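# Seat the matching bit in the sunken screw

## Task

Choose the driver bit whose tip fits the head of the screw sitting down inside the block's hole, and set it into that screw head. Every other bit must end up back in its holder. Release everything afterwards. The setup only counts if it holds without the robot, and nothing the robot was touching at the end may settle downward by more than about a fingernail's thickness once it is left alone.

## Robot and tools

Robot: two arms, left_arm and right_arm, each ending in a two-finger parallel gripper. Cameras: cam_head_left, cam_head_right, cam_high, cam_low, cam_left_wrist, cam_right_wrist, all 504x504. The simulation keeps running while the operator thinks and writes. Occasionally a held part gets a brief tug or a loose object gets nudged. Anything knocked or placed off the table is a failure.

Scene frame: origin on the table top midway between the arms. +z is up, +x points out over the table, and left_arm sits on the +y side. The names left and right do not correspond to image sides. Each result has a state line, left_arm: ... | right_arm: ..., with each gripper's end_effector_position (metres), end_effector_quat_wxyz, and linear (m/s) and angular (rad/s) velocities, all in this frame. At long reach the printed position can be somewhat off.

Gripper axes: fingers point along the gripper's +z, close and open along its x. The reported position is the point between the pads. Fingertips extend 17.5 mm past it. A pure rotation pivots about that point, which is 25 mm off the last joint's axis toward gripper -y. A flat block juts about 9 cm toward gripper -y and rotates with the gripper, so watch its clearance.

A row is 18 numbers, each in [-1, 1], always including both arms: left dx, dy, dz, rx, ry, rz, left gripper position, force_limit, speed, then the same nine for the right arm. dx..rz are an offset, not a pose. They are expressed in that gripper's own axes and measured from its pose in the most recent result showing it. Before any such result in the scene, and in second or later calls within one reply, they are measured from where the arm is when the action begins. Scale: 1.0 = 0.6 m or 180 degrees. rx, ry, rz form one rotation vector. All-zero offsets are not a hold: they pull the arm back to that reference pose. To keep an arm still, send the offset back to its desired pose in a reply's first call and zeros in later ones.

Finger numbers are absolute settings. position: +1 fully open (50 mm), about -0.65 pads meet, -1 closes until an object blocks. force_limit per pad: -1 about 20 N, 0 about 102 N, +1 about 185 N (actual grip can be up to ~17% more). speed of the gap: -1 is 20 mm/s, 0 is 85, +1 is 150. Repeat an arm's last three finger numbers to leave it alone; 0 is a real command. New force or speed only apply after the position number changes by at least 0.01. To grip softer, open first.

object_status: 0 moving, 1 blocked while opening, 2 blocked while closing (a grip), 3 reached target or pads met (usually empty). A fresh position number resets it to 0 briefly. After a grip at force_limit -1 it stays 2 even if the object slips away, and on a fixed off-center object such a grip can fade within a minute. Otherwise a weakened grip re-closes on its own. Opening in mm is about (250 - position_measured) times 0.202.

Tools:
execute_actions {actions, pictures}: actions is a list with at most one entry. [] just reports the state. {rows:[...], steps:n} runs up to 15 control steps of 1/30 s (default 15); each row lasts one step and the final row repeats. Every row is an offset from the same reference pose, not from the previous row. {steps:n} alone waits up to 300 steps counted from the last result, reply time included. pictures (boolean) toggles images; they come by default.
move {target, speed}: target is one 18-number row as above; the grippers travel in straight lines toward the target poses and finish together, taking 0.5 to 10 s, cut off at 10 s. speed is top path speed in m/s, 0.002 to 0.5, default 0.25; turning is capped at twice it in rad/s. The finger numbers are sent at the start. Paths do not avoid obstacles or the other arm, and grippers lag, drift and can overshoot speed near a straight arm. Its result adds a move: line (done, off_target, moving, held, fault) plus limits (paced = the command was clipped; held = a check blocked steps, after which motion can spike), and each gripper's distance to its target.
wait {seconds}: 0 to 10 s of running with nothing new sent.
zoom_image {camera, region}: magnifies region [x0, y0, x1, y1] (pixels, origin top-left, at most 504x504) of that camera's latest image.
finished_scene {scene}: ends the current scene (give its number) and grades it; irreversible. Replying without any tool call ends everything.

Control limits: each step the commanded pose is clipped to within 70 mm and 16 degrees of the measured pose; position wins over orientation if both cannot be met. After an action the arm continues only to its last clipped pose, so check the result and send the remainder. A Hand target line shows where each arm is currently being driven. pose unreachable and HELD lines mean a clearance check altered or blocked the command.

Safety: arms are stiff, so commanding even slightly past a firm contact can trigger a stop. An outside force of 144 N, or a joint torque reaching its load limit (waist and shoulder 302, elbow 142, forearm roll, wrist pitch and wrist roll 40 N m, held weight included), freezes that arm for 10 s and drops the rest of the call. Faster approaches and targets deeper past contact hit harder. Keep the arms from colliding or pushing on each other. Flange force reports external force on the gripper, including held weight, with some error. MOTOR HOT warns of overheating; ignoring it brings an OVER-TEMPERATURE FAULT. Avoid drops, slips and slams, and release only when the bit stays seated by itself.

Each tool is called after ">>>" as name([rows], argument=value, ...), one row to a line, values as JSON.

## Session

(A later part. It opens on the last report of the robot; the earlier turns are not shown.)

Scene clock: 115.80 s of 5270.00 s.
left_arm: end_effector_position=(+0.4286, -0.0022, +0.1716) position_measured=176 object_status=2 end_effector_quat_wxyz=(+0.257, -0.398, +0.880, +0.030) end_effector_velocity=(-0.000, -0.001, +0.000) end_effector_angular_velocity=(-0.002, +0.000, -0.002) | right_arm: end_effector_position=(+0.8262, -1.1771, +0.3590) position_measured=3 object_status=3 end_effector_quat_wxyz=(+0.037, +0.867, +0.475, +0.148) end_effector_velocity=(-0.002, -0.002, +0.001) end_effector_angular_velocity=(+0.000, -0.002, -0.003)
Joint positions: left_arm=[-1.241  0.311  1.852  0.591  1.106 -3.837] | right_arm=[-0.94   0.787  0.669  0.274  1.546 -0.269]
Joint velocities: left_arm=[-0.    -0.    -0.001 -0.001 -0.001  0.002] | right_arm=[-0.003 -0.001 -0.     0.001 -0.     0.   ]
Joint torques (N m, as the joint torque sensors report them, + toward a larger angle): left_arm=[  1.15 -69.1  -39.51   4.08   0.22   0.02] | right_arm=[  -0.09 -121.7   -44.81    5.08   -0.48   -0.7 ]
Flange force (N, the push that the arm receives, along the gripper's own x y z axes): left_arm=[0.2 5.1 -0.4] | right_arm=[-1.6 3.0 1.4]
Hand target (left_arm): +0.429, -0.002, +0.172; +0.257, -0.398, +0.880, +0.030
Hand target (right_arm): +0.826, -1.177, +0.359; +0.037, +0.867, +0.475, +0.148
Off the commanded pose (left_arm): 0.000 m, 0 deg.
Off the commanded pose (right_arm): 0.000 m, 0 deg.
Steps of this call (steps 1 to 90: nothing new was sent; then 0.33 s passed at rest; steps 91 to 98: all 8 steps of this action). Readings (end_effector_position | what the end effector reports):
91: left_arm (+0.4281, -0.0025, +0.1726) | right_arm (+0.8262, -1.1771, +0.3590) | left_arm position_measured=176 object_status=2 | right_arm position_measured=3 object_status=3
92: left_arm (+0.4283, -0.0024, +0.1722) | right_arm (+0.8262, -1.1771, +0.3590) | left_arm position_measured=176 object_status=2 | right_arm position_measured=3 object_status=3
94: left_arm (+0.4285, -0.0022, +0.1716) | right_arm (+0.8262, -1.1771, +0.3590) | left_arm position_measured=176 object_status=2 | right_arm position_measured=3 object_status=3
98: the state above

>>> execute_actions([
  {"rows":[[0,0,0.001,0,0,0,-1,0,-0.5,0,0,0,0,0,0,1,0,0],[0,0,0.0017,0,0,0,-1,0,-0.5,0,0,0,0,0,0,1,0,0]],"steps":8},
])

>>> zoom_image(camera="cam_left_wrist", region=[220,160,280,220])

Scene clock: 118.70 s of 5270.00 s.
left_arm: end_effector_position=(+0.4290, -0.0020, +0.1708) position_measured=176 object_status=2 end_effector_quat_wxyz=(+0.257, -0.398, +0.880, +0.030) end_effector_velocity=(-0.000, +0.001, -0.000) end_effector_angular_velocity=(+0.001, -0.001, -0.001) | right_arm: end_effector_position=(+0.8262, -1.1771, +0.3590) position_measured=3 object_status=3 end_effector_quat_wxyz=(+0.037, +0.867, +0.475, +0.148) end_effector_velocity=(-0.000, -0.000, -0.000) end_effector_angular_velocity=(+0.000, -0.000, -0.000)
Joint positions: left_arm=[-1.241  0.312  1.852  0.592  1.104 -3.838] | right_arm=[-0.94   0.787  0.669  0.274  1.546 -0.269]
Joint velocities: left_arm=[-0.    -0.001  0.002  0.001 -0.    -0.001] | right_arm=[-0.  0. -0.  0.  0.  0.]
Joint torques (N m, as the joint torque sensors report them, + toward a larger angle): left_arm=[  0.07 -70.67 -38.9    4.56  -0.07   0.06] | right_arm=[  -1.07 -122.53  -44.14    5.4    -0.32   -0.46]
Flange force (N, the push that the arm receives, along the gripper's own x y z axes): left_arm=[0.2 1.9 0.3] | right_arm=[-1.1 8.3 1.3]
Hand target (left_arm): +0.429, -0.002, +0.171; +0.257, -0.398, +0.880, +0.030
Hand target (right_arm): +0.826, -1.177, +0.359; +0.037, +0.867, +0.475, +0.148
Off the commanded pose (left_arm): 0.000 m, 0 deg.
Off the commanded pose (right_arm): 0.000 m, 0 deg.
Steps of this call (steps 1 to 79: nothing new was sent; steps 80 to 87: all 8 steps of this action). Readings (end_effector_position | what the end effector reports):
80: left_arm (+0.4286, -0.0022, +0.1716) | right_arm (+0.8262, -1.1771, +0.3590) | left_arm position_measured=176 object_status=2 | right_arm position_measured=3 object_status=3
81: left_arm (+0.4289, -0.0023, +0.1714) | right_arm (+0.8262, -1.1771, +0.3590) | left_arm position_measured=176 object_status=2 | right_arm position_measured=3 object_status=3
83: left_arm (+0.4291, -0.0021, +0.1709) | right_arm (+0.8262, -1.1771, +0.3590) | left_arm position_measured=176 object_status=2 | right_arm position_measured=3 object_status=3
87: the state above

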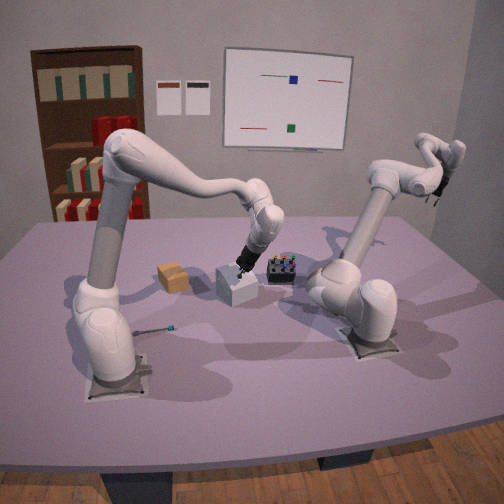

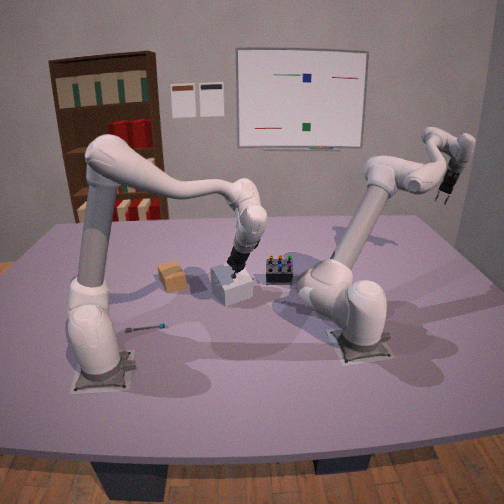

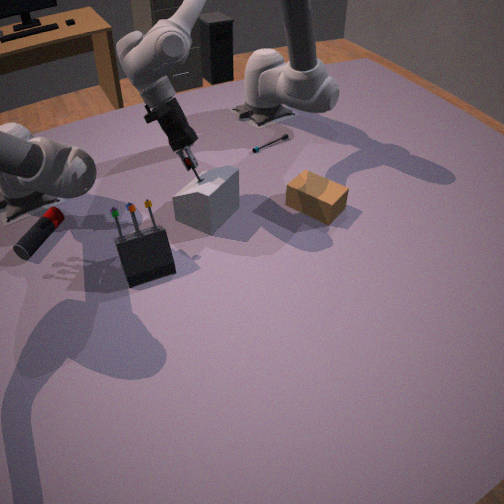

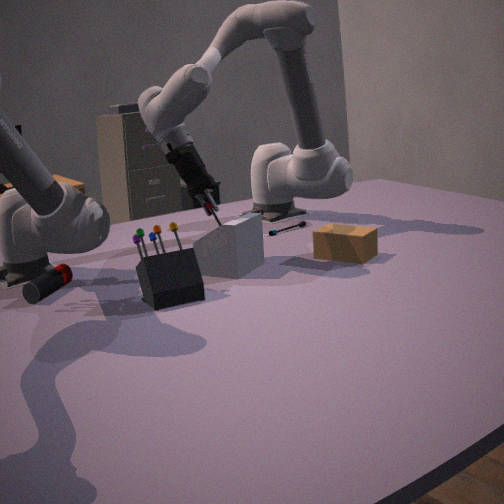

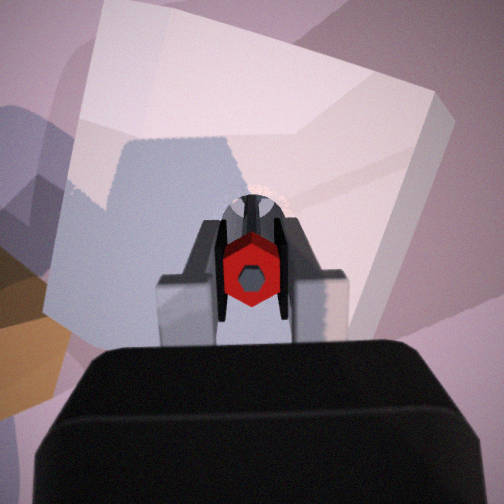

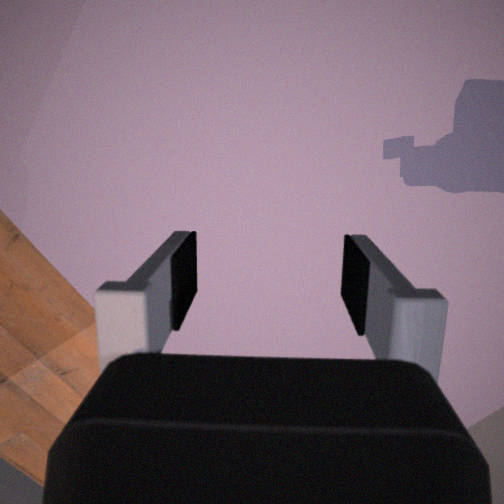

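Region (220, 160, 280, 220) of cam_left_wrist's 504x504 image, scaled by 8.400, with more detail than that image has.

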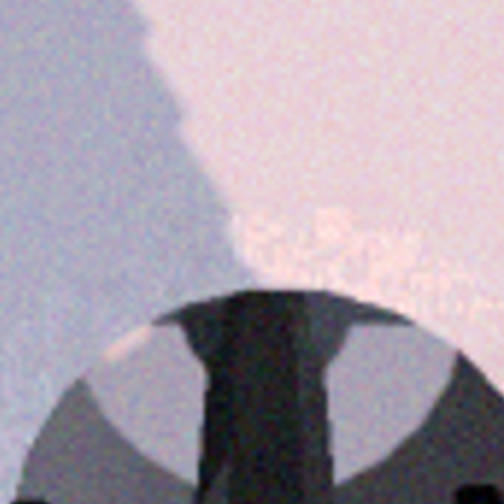

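>>> execute_actions([
  {"rows":[[0,0,0.001,0,0,0,-1,0,-0.5,0,0,0,0,0,0,1,0,0],[0,0,0.0017,0,0,0,-1,0,-0.5,0,0,0,0,0,0,1,0,0]],"steps":8},
], pictures=false)

Scene clock: 124.70 s of 5270.00 s.
left_arm: end_effector_position=(+0.4295, -0.0017, +0.1699) position_measured=176 object_status=2 end_effector_quat_wxyz=(+0.257, -0.398, +0.880, +0.030) end_effector_velocity=(+0.000, +0.000, +0.001) end_effector_angular_velocity=(-0.000, -0.001, +0.000) | right_arm: end_effector_position=(+0.8262, -1.1771, +0.3590) position_measured=3 object_status=3 end_effector_quat_wxyz=(+0.037, +0.867, +0.475, +0.148) end_effector_velocity=(+0.001, +0.001, +0.000) end_effector_angular_velocity=(-0.001, +0.000, +0.001)
Joint positions: left_arm=[-1.24   0.312  1.853  0.593  1.102 -3.838] | right_arm=[-0.94   0.787  0.669  0.274  1.546 -0.269]
Joint velocities: left_arm=[ 0.    -0.001 -0.     0.001  0.001 -0.   ] | right_arm=[ 0.001  0.    -0.001 -0.001 -0.     0.   ]
Joint torques (N m, as the joint torque sensors report them, + toward a larger angle): left_arm=[  0.56 -69.49 -40.3    4.14   0.04  -0.05] | right_arm=[  -0.81 -121.06  -43.75    5.29   -0.66   -0.61]
Flange force (N, the push that the arm receives, along the gripper's own x y z axes): left_arm=[-0.5 6.3 0.5] | right_arm=[-0.2 7.4 0.1]
Hand target (left_arm): +0.429, -0.002, +0.170; +0.257, -0.398, +0.880, +0.030
Hand target (right_arm): +0.826, -1.177, +0.359; +0.037, +0.867, +0.475, +0.148
Off the commanded pose (left_arm): 0.000 m, 0 deg.
Off the commanded pose (right_arm): 0.000 m, 0 deg.
Steps of this call (steps 1 to 90: nothing new was sent; then 2.73 s passed at rest; steps 91 to 98: all 8 steps of this action). Readings (end_effector_position | what the end effector reports):
91: left_arm (+0.4291, -0.0019, +0.1706) | right_arm (+0.8262, -1.1771, +0.3590) | left_arm position_measured=176 object_status=2 | right_arm position_measured=3 object_status=3
92: left_arm (+0.4293, -0.0018, +0.1703) | right_arm (+0.8262, -1.1771, +0.3590) | left_arm position_measured=176 object_status=2 | right_arm position_measured=3 object_status=3
94: left_arm (+0.4294, -0.0017, +0.1699) | right_arm (+0.8262, -1.1771, +0.3590) | left_arm position_measured=176 object_status=2 | right_arm position_measured=3 object_status=3
98: the state above

>>> move(target=[0,0.002,0,0,0,0,-1,0,-0.5,0,0,0,0,0,0,1,0,0], speed=0.003)

>>> zoom_image(camera="cam_left_wrist", region=[220,160,280,220])

Scene clock: 127.93 s of 5270.00 s.
left_arm: end_effector_position=(+0.4286, -0.0009, +0.1697) position_measured=176 object_status=2 end_effector_quat_wxyz=(+0.257, -0.398, +0.880, +0.030) end_effector_velocity=(+0.000, -0.001, +0.000) end_effector_angular_velocity=(-0.002, -0.000, +0.001) | right_arm: end_effector_position=(+0.8262, -1.1771, +0.3590) position_measured=3 object_status=3 end_effector_quat_wxyz=(+0.037, +0.867, +0.475, +0.148) end_effector_velocity=(+0.000, +0.001, -0.001) end_effector_angular_velocity=(+0.001, +0.001, +0.001)
Joint positions: left_arm=[-1.24   0.311  1.855  0.593  1.102 -3.839] | right_arm=[-0.94   0.787  0.669  0.274  1.546 -0.269]
Joint velocities: left_arm=[-0.     0.    -0.001 -0.001 -0.001 -0.001] | right_arm=[ 0.001  0.     0.001  0.     0.001 -0.   ]
Joint torques (N m, as the joint torque sensors report them, + toward a larger angle): left_arm=[  1.33 -69.49 -38.64   3.87   0.46   0.05] | right_arm=[  -1.35 -122.29  -44.9     5.11   -0.5    -0.39]
Flange force (N, the push that the arm receives, along the gripper's own x y z axes): left_arm=[1.1 3.6 -0.4] | right_arm=[0.1 4.0 2.2]
Hand target (left_arm): +0.429, -0.001, +0.170; +0.257, -0.398, +0.880, +0.030
Hand target (right_arm): +0.826, -1.177, +0.359; +0.037, +0.867, +0.475, +0.148
Off the commanded pose (left_arm): 0.000 m, 0 deg.
Off the commanded pose (right_arm): 0.000 m, 0 deg.
move: done

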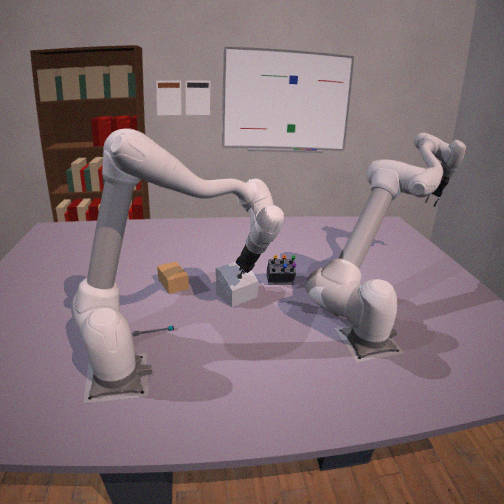

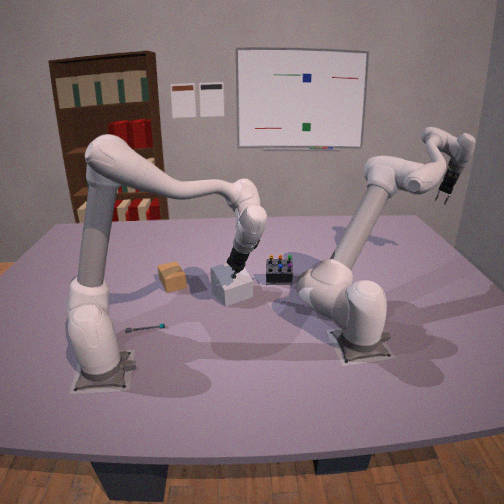

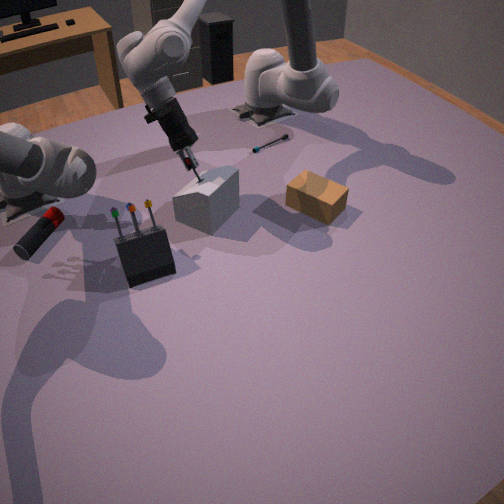

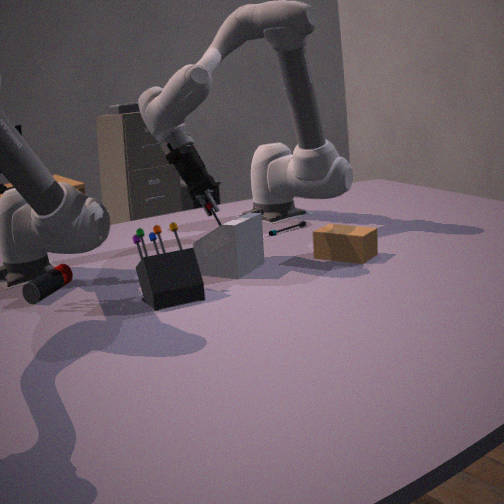

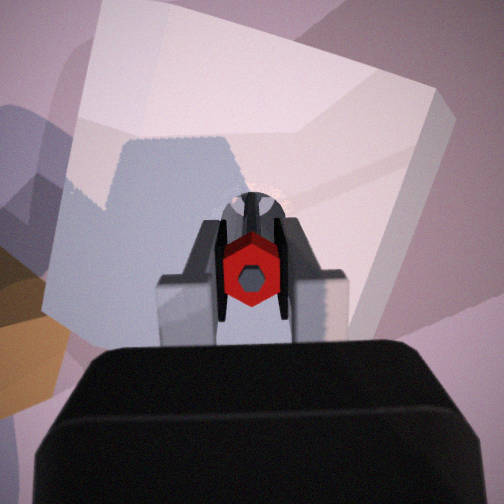

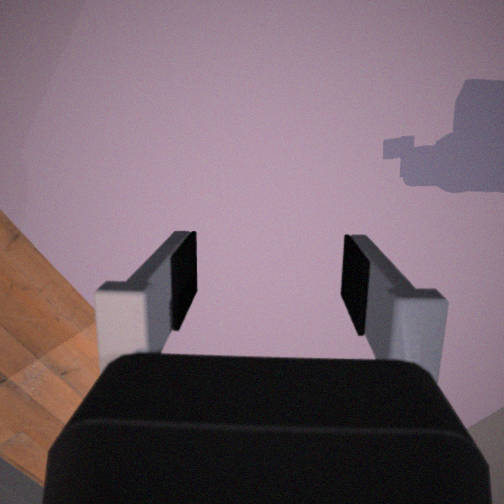

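Region (220, 160, 280, 220) of cam_left_wrist's 504x504 image, scaled by 8.400, with more detail than that image has.

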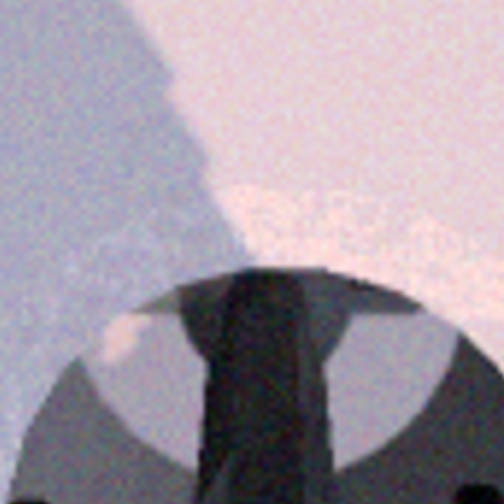

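>>> execute_actions([
  {"rows":[[0,0,0.001,0,0,0,-1,0,-0.5,0,0,0,0,0,0,1,0,0],[0.0003,-0.0003,0.002,0,0,0,-1,0,-0.5,0,0,0,0,0,0,1,0,0]],"steps":8},
], pictures=false)

Scene clock: 130.50 s of 5270.00 s.
left_arm: end_effector_position=(+0.4291, -0.0008, +0.1686) position_measured=176 object_status=2 end_effector_quat_wxyz=(+0.257, -0.398, +0.880, +0.030) end_effector_velocity=(+0.000, +0.001, -0.001) end_effector_angular_velocity=(+0.002, +0.002, +0.000) | right_arm: end_effector_position=(+0.8262, -1.1771, +0.3590) position_measured=3 object_status=3 end_effector_quat_wxyz=(+0.037, +0.867, +0.475, +0.148) end_effector_velocity=(+0.001, +0.001, -0.000) end_effector_angular_velocity=(+0.001, -0.000, +0.001)
Joint positions: left_arm=[-1.24   0.312  1.856  0.593  1.1   -3.84 ] | right_arm=[-0.94   0.787  0.669  0.274  1.546 -0.269]
Joint velocities: left_arm=[ 0.001  0.001  0.    -0.001  0.001  0.002] | right_arm=[ 0.001  0.    -0.     0.001  0.    -0.   ]
Joint torques (N m, as the joint torque sensors report them, + toward a larger angle): left_arm=[ -3.55 -70.33 -39.25   4.2    0.23  -0.11] | right_arm=[  -1.5  -123.19  -44.39    5.36   -0.26   -0.39]
Flange force (N, the push that the arm receives, along the gripper's own x y z axes): left_arm=[-4.3 1.1 4.1] | right_arm=[0.4 8.7 2.3]
Hand target (left_arm): +0.429, -0.001, +0.169; +0.257, -0.398, +0.880, +0.030
Hand target (right_arm): +0.826, -1.177, +0.359; +0.037, +0.867, +0.475, +0.148
Off the commanded pose (left_arm): 0.000 m, 0 deg.
Off the commanded pose (right_arm): 0.000 m, 0 deg.
Steps of this call (steps 1 to 69: nothing new was sent; steps 70 to 77: all 8 steps of this action). Readings (end_effector_position | what the end effector reports):
70: left_arm (+0.4286, -0.0009, +0.1696) | right_arm (+0.8262, -1.1771, +0.3590) | left_arm position_measured=176 object_status=2 | right_arm position_measured=3 object_status=3
71: left_arm (+0.4287, -0.0009, +0.1693) | right_arm (+0.8262, -1.1771, +0.3590) | left_arm position_measured=176 object_status=2 | right_arm position_measured=3 object_status=3
73: left_arm (+0.4290, -0.0009, +0.1687) | right_arm (+0.8262, -1.1771, +0.3590) | left_arm position_measured=176 object_status=2 | right_arm position_measured=3 object_status=3
77: the state above

>>> execute_actions([
  {"rows":[[0,0,0.001,0,0,0,-1,0,-0.5,0,0,0,0,0,0,1,0,0],[0,0,0.002,0,0,0,-1,0,-0.5,0,0,0,0,0,0,1,0,0]],"steps":8},
], pictures=false)

Scene clock: 132.63 s of 5270.00 s.
left_arm: end_effector_position=(+0.4296, -0.0006, +0.1676) position_measured=176 object_status=2 end_effector_quat_wxyz=(+0.257, -0.398, +0.880, +0.030) end_effector_velocity=(-0.001, +0.001, -0.001) end_effector_angular_velocity=(+0.002, +0.001, +0.000) | right_arm: end_effector_position=(+0.8262, -1.1771, +0.3590) position_measured=3 object_status=3 end_effector_quat_wxyz=(+0.037, +0.867, +0.475, +0.148) end_effector_velocity=(+0.001, +0.001, -0.001) end_effector_angular_velocity=(+0.001, +0.001, +0.001)
Joint positions: left_arm=[-1.239  0.313  1.857  0.594  1.098 -3.84 ] | right_arm=[-0.94   0.787  0.669  0.274  1.546 -0.269]
Joint velocities: left_arm=[-0.    -0.     0.002 -0.     0.    -0.001] | right_arm=[ 0.001  0.     0.001 -0.     0.    -0.   ]
Joint torques (N m, as the joint torque sensors report them, + toward a larger angle): left_arm=[  2.33 -69.29 -36.97   4.37   0.39   0.28] | right_arm=[   0.62 -120.22  -44.52    5.54   -0.48   -0.49]
Flange force (N, the push that the arm receives, along the gripper's own x y z axes): left_arm=[2.5 1.5 -3.0] | right_arm=[-0.3 0.3 1.1]
Hand target (left_arm): +0.430, -0.001, +0.168; +0.257, -0.398, +0.880, +0.030
Hand target (right_arm): +0.826, -1.177, +0.359; +0.037, +0.867, +0.475, +0.148
Off the commanded pose (left_arm): 0.000 m, 0 deg.
Off the commanded pose (right_arm): 0.000 m, 0 deg.
Steps of this call (steps 1 to 56: nothing new was sent; steps 57 to 64: all 8 steps of this action). Readings (end_effector_position | what the end effector reports):
57: left_arm (+0.4292, -0.0008, +0.1685) | right_arm (+0.8262, -1.1771, +0.3590) | left_arm position_measured=176 object_status=2 | right_arm position_measured=3 object_status=3
58: left_arm (+0.4295, -0.0009, +0.1683) | right_arm (+0.8262, -1.1771, +0.3590) | left_arm position_measured=176 object_status=2 | right_arm position_measured=3 object_status=3
60: left_arm (+0.4297, -0.0008, +0.1678) | right_arm (+0.8262, -1.1771, +0.3590) | left_arm position_measured=176 object_status=2 | right_arm position_measured=3 object_status=3
64: the state above

>>> execute_actions([
  {"rows":[[0,0,0.001,0,0,0,-1,0,-0.5,0,0,0,0,0,0,1,0,0],[0,0,0.0017,0,0,0,-1,0,-0.5,0,0,0,0,0,0,1,0,0]],"steps":8},
], pictures=false)

Scene clock: 135.20 s of 5270.00 s.
left_arm: end_effector_position=(+0.4301, -0.0003, +0.1668) position_measured=176 object_status=2 end_effector_quat_wxyz=(+0.257, -0.398, +0.880, +0.030) end_effector_velocity=(-0.000, -0.000, -0.001) end_effector_angular_velocity=(+0.000, +0.002, -0.000) | right_arm: end_effector_position=(+0.8262, -1.1771, +0.3590) position_measured=3 object_status=3 end_effector_quat_wxyz=(+0.037, +0.867, +0.475, +0.148) end_effector_velocity=(-0.001, -0.001, -0.001) end_effector_angular_velocity=(-0.000, +0.002, -0.001)
Joint positions: left_arm=[-1.238  0.314  1.857  0.595  1.096 -3.841] | right_arm=[-0.94   0.787  0.669  0.274  1.546 -0.269]
Joint velocities: left_arm=[ 0.     0.001  0.001 -0.001 -0.001  0.001] | right_arm=[-0.001  0.     0.001 -0.002 -0.     0.   ]
Joint torques (N m, as the joint torque sensors report them, + toward a larger angle): left_arm=[  1.29 -69.18 -39.73   4.13   0.24  -0.11] | right_arm=[  -1.04 -122.85  -44.24    5.35   -0.59   -0.36]
Flange force (N, the push that the arm receives, along the gripper's own x y z axes): left_arm=[0.3 6.0 -0.2] | right_arm=[-1.8 8.8 0.9]
Hand target (left_arm): +0.430, -0.000, +0.167; +0.257, -0.398, +0.880, +0.030
Hand target (right_arm): +0.826, -1.177, +0.359; +0.037, +0.867, +0.475, +0.148
Off the commanded pose (left_arm): 0.000 m, 0 deg.
Off the commanded pose (right_arm): 0.000 m, 0 deg.
Steps of this call (steps 1 to 69: nothing new was sent; steps 70 to 77: all 8 steps of this action). Readings (end_effector_position | what the end effector reports):
70: left_arm (+0.4296, -0.0005, +0.1675) | right_arm (+0.8262, -1.1771, +0.3590) | left_arm position_measured=176 object_status=2 | right_arm position_measured=3 object_status=3
71: left_arm (+0.4299, -0.0005, +0.1673) | right_arm (+0.8262, -1.1771, +0.3590) | left_arm position_measured=176 object_status=2 | right_arm position_measured=3 object_status=3
73: left_arm (+0.4300, -0.0004, +0.1669) | right_arm (+0.8262, -1.1771, +0.3590) | left_arm position_measured=176 object_status=2 | right_arm position_measured=3 object_status=3
77: the state above

>>> execute_actions([
  {"rows":[[0,0,0.001,0,0,0,-1,0,-0.5,0,0,0,0,0,0,1,0,0],[0,0,0.0017,0,0,0,-1,0,-0.5,0,0,0,0,0,0,1,0,0]],"steps":8},
], pictures=false)

Scene clock: 138.00 s of 5270.00 s.
left_arm: end_effector_position=(+0.4306, -0.0004, +0.1663) position_measured=176 object_status=2 end_effector_quat_wxyz=(+0.257, -0.398, +0.880, +0.030) end_effector_velocity=(+0.000, +0.001, -0.001) end_effector_angular_velocity=(+0.003, -0.001, -0.001) | right_arm: end_effector_position=(+0.8262, -1.1771, +0.3590) position_measured=3 object_status=3 end_effector_quat_wxyz=(+0.037, +0.867, +0.475, +0.148) end_effector_velocity=(+0.001, +0.001, +0.000) end_effector_angular_velocity=(-0.000, -0.000, +0.002)
Joint positions: left_arm=[-1.237  0.315  1.858  0.595  1.095 -3.841] | right_arm=[-0.94   0.787  0.669  0.274  1.546 -0.269]
Joint velocities: left_arm=[0.001 0.    0.002 0.002 0.    0.001] | right_arm=[ 0.001 -0.    -0.     0.     0.    -0.001]
Joint torques (N m, as the joint torque sensors report them, + toward a larger angle): left_arm=[ 19.22 -38.   -16.76   3.54   0.66   0.07] | right_arm=[  -1.07 -122.09  -44.96    5.37   -0.6    -0.62]
Flange force (N, the push that the arm receives, along the gripper's own x y z axes): left_arm=[-0.4 6.5 -55.1] | right_arm=[-0.2 3.8 2.0]
Hand target (left_arm): +0.430, -0.000, +0.166; +0.257, -0.398, +0.880, +0.030
Hand target (right_arm): +0.826, -1.177, +0.359; +0.037, +0.867, +0.475, +0.148
Off the commanded pose (left_arm): 0.000 m, 0 deg.
Off the commanded pose (right_arm): 0.000 m, 0 deg.
Steps of this call (steps 1 to 76: nothing new was sent; steps 77 to 84: all 8 steps of this action). Readings (end_effector_position | what the end effector reports):
77: left_arm (+0.4301, -0.0004, +0.1667) | right_arm (+0.8262, -1.1771, +0.3590) | left_arm position_measured=176 object_status=2 | right_arm position_measured=3 object_status=3
78: left_arm (+0.4304, -0.0005, +0.1665) | right_arm (+0.8262, -1.1771, +0.3590) | left_arm position_measured=176 object_status=2 | right_arm position_measured=3 object_status=3
80: left_arm (+0.4306, -0.0005, +0.1665) | right_arm (+0.8262, -1.1771, +0.3590) | left_arm position_measured=176 object_status=2 | right_arm position_measured=3 object_status=3
84: the state above

>>> move(target=[0,0,-0.0003,0,0,0,0.8,-0.5,-0.5,0,0,0,0,0,0,1,0,0], speed=0.01)

>>> move(target=[0,0.04,-0.18,0,0,0,0.8,-0.5,-0.5,0,0,0,0,0,0,1,0,0], speed=0.1)

>>> zoom_image(camera="cam_left_wrist", region=[190,90,310,210])

Scene clock: 143.30 s of 5270.00 s.
left_arm: end_effector_position=(+0.4305, -0.0004, +0.1665) position_measured=32 object_status=3 end_effector_quat_wxyz=(+0.257, -0.398, +0.880, +0.030) end_effector_velocity=(-0.001, -0.001, -0.001) end_effector_angular_velocity=(+0.000, +0.000, -0.002) | right_arm: end_effector_position=(+0.8262, -1.1771, +0.3590) position_measured=3 object_status=3 end_effector_quat_wxyz=(+0.037, +0.867, +0.475, +0.148) end_effector_velocity=(+0.000, +0.001, -0.000) end_effector_angular_velocity=(+0.003, -0.002, +0.000)
Joint positions: left_arm=[-1.237  0.314  1.858  0.595  1.095 -3.841] | right_arm=[-0.94   0.787  0.669  0.274  1.546 -0.269]
Joint velocities: left_arm=[-0.001  0.001 -0.    -0.    -0.     0.   ] | right_arm=[-0.     0.     0.     0.004  0.    -0.   ]
Joint torques (N m, as the joint torque sensors report them, + toward a larger angle): left_arm=[  0.14 -68.85 -38.36   3.82   0.41  -0.05] | right_arm=[  -1.46 -122.96  -44.52    5.37   -0.46   -0.73]
Flange force (N, the push that the arm receives, along the gripper's own x y z axes): left_arm=[-0.5 3.2 -0.3] | right_arm=[0.1 8.2 1.9]
Hand target (left_arm): +0.430, -0.000, +0.166; +0.257, -0.398, +0.880, +0.030
Hand target (right_arm): +0.826, -1.177, +0.359; +0.037, +0.867, +0.475, +0.148
Off the commanded pose (left_arm): 0.000 m, 0 deg.
Off the commanded pose (right_arm): 0.000 m, 0 deg.
After step 90, 1.50 s passed at rest.
move: done

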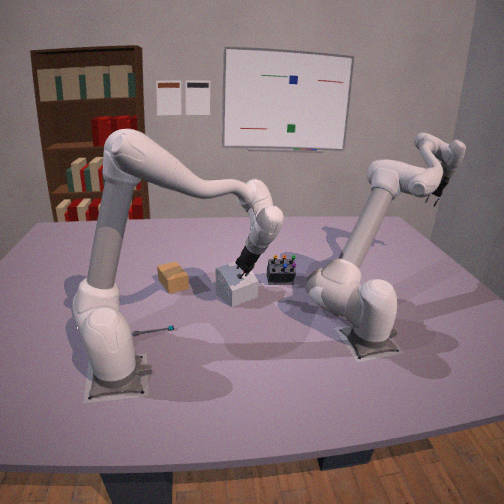

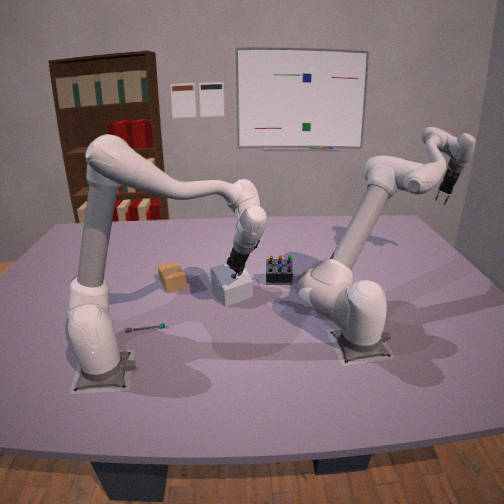

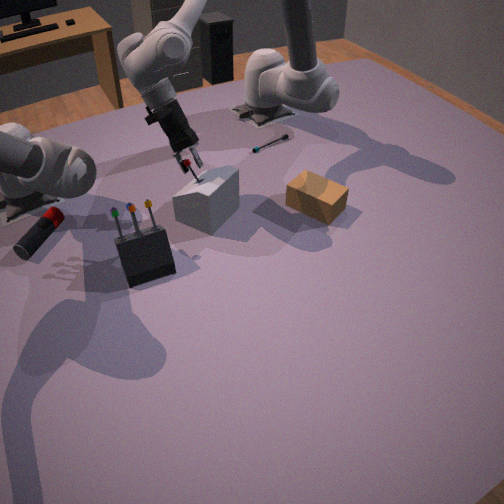

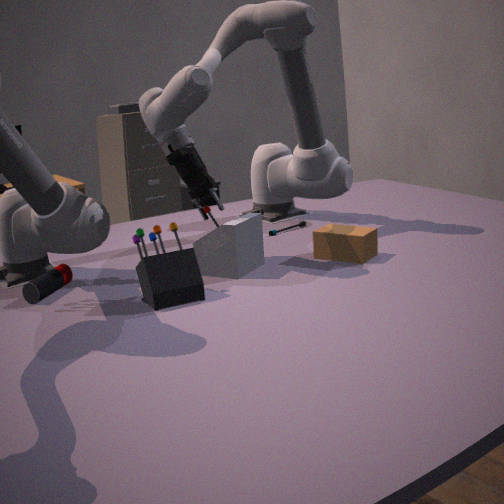

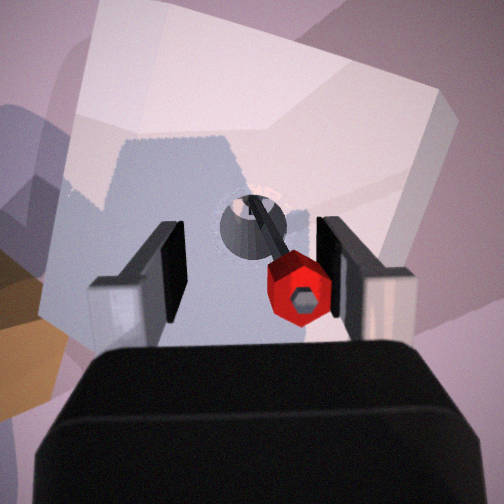

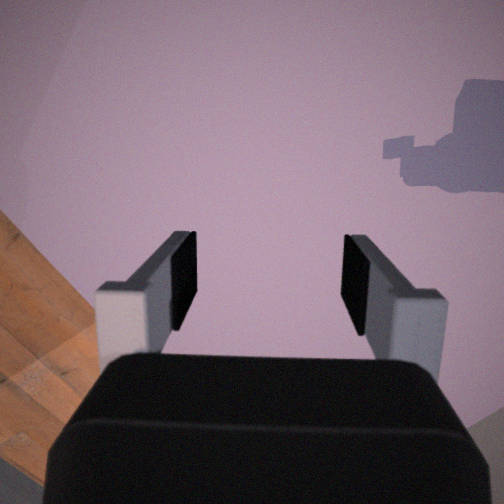

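Scene clock: 144.70 s of 5270.00 s.
left_arm: end_effector_position=(+0.3670, -0.0116, +0.2563) position_measured=32 object_status=3 end_effector_quat_wxyz=(+0.257, -0.398, +0.880, +0.030) end_effector_velocity=(+0.000, -0.000, -0.000) end_effector_angular_velocity=(-0.000, +0.000, +0.000) | right_arm: end_effector_position=(+0.8262, -1.1771, +0.3590) position_measured=3 object_status=3 end_effector_quat_wxyz=(+0.037, +0.867, +0.475, +0.148) end_effector_velocity=(-0.000, -0.000, -0.000) end_effector_angular_velocity=(-0.000, +0.001, -0.000)
Joint positions: left_arm=[-1.335  0.212  1.808  0.542  1.268 -3.829] | right_arm=[-0.94   0.787  0.669  0.274  1.546 -0.269]
Joint velocities: left_arm=[ 0.     0.001 -0.001 -0.    -0.     0.   ] | right_arm=[ 0.    -0.     0.001 -0.001  0.     0.   ]
Joint torques (N m, as the joint torque sensors report them, + toward a larger angle): left_arm=[  3.36 -62.39 -42.06   4.63   0.14   0.14] | right_arm=[  -1.47 -120.5   -43.92    5.34   -0.12   -0.45]
Flange force (N, the push that the arm receives, along the gripper's own x y z axes): left_arm=[3.7 5.7 -1.1] | right_arm=[1.2 3.8 1.4]
Hand target (left_arm): +0.367, -0.012, +0.256; +0.257, -0.398, +0.880, +0.030
Hand target (right_arm): +0.826, -1.177, +0.359; +0.037, +0.867, +0.475, +0.148
Off the commanded pose (left_arm): 0.000 m, 0 deg.
Off the commanded pose (right_arm): 0.000 m, 0 deg.
move: done

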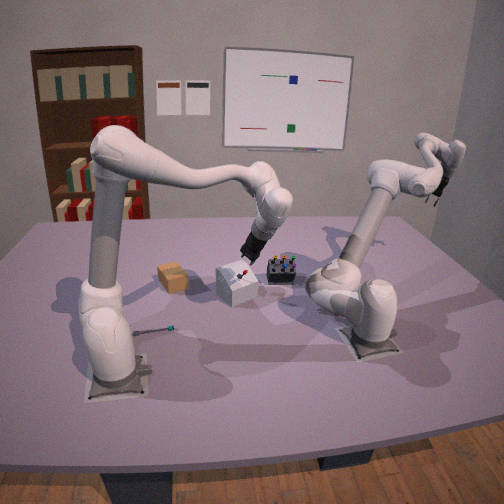

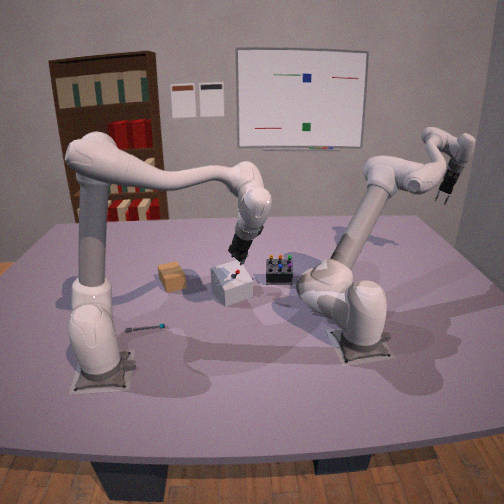

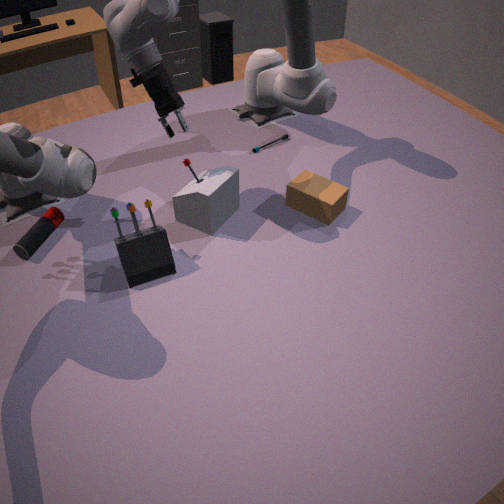

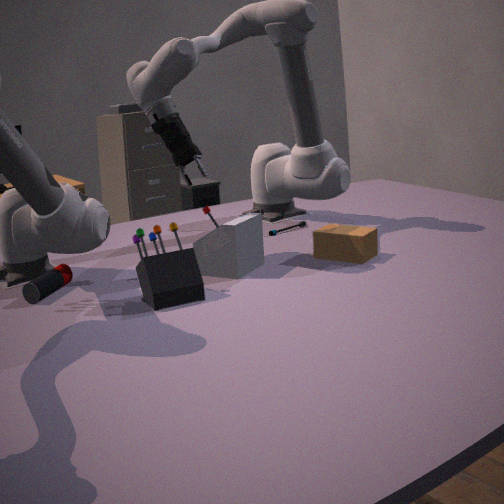

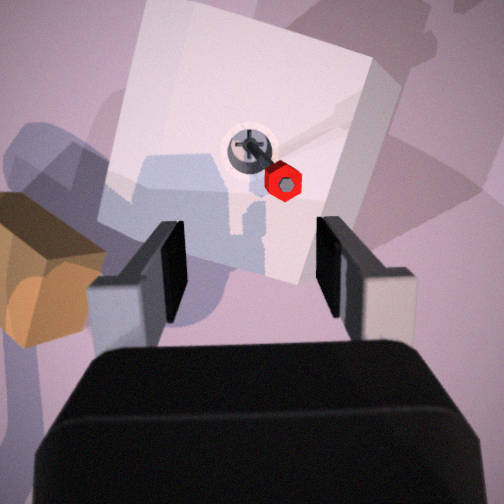

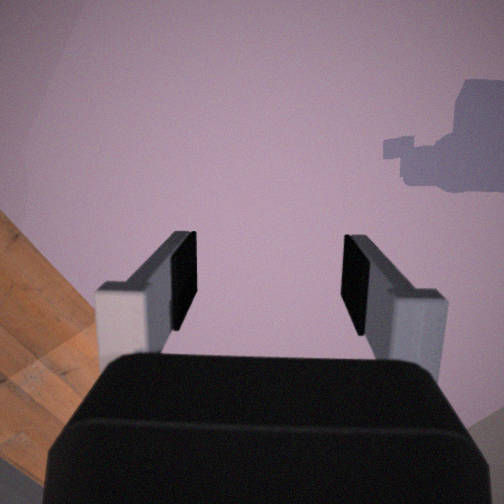

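Region (190, 90, 310, 210) of cam_left_wrist's 504x504 image, scaled by 4.200, with more detail than that image has.

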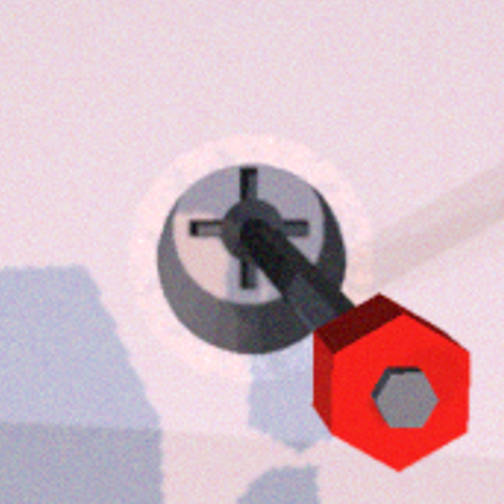

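Seated.

>>> finished_scene(scene=2)

The scene is finished: the task was done.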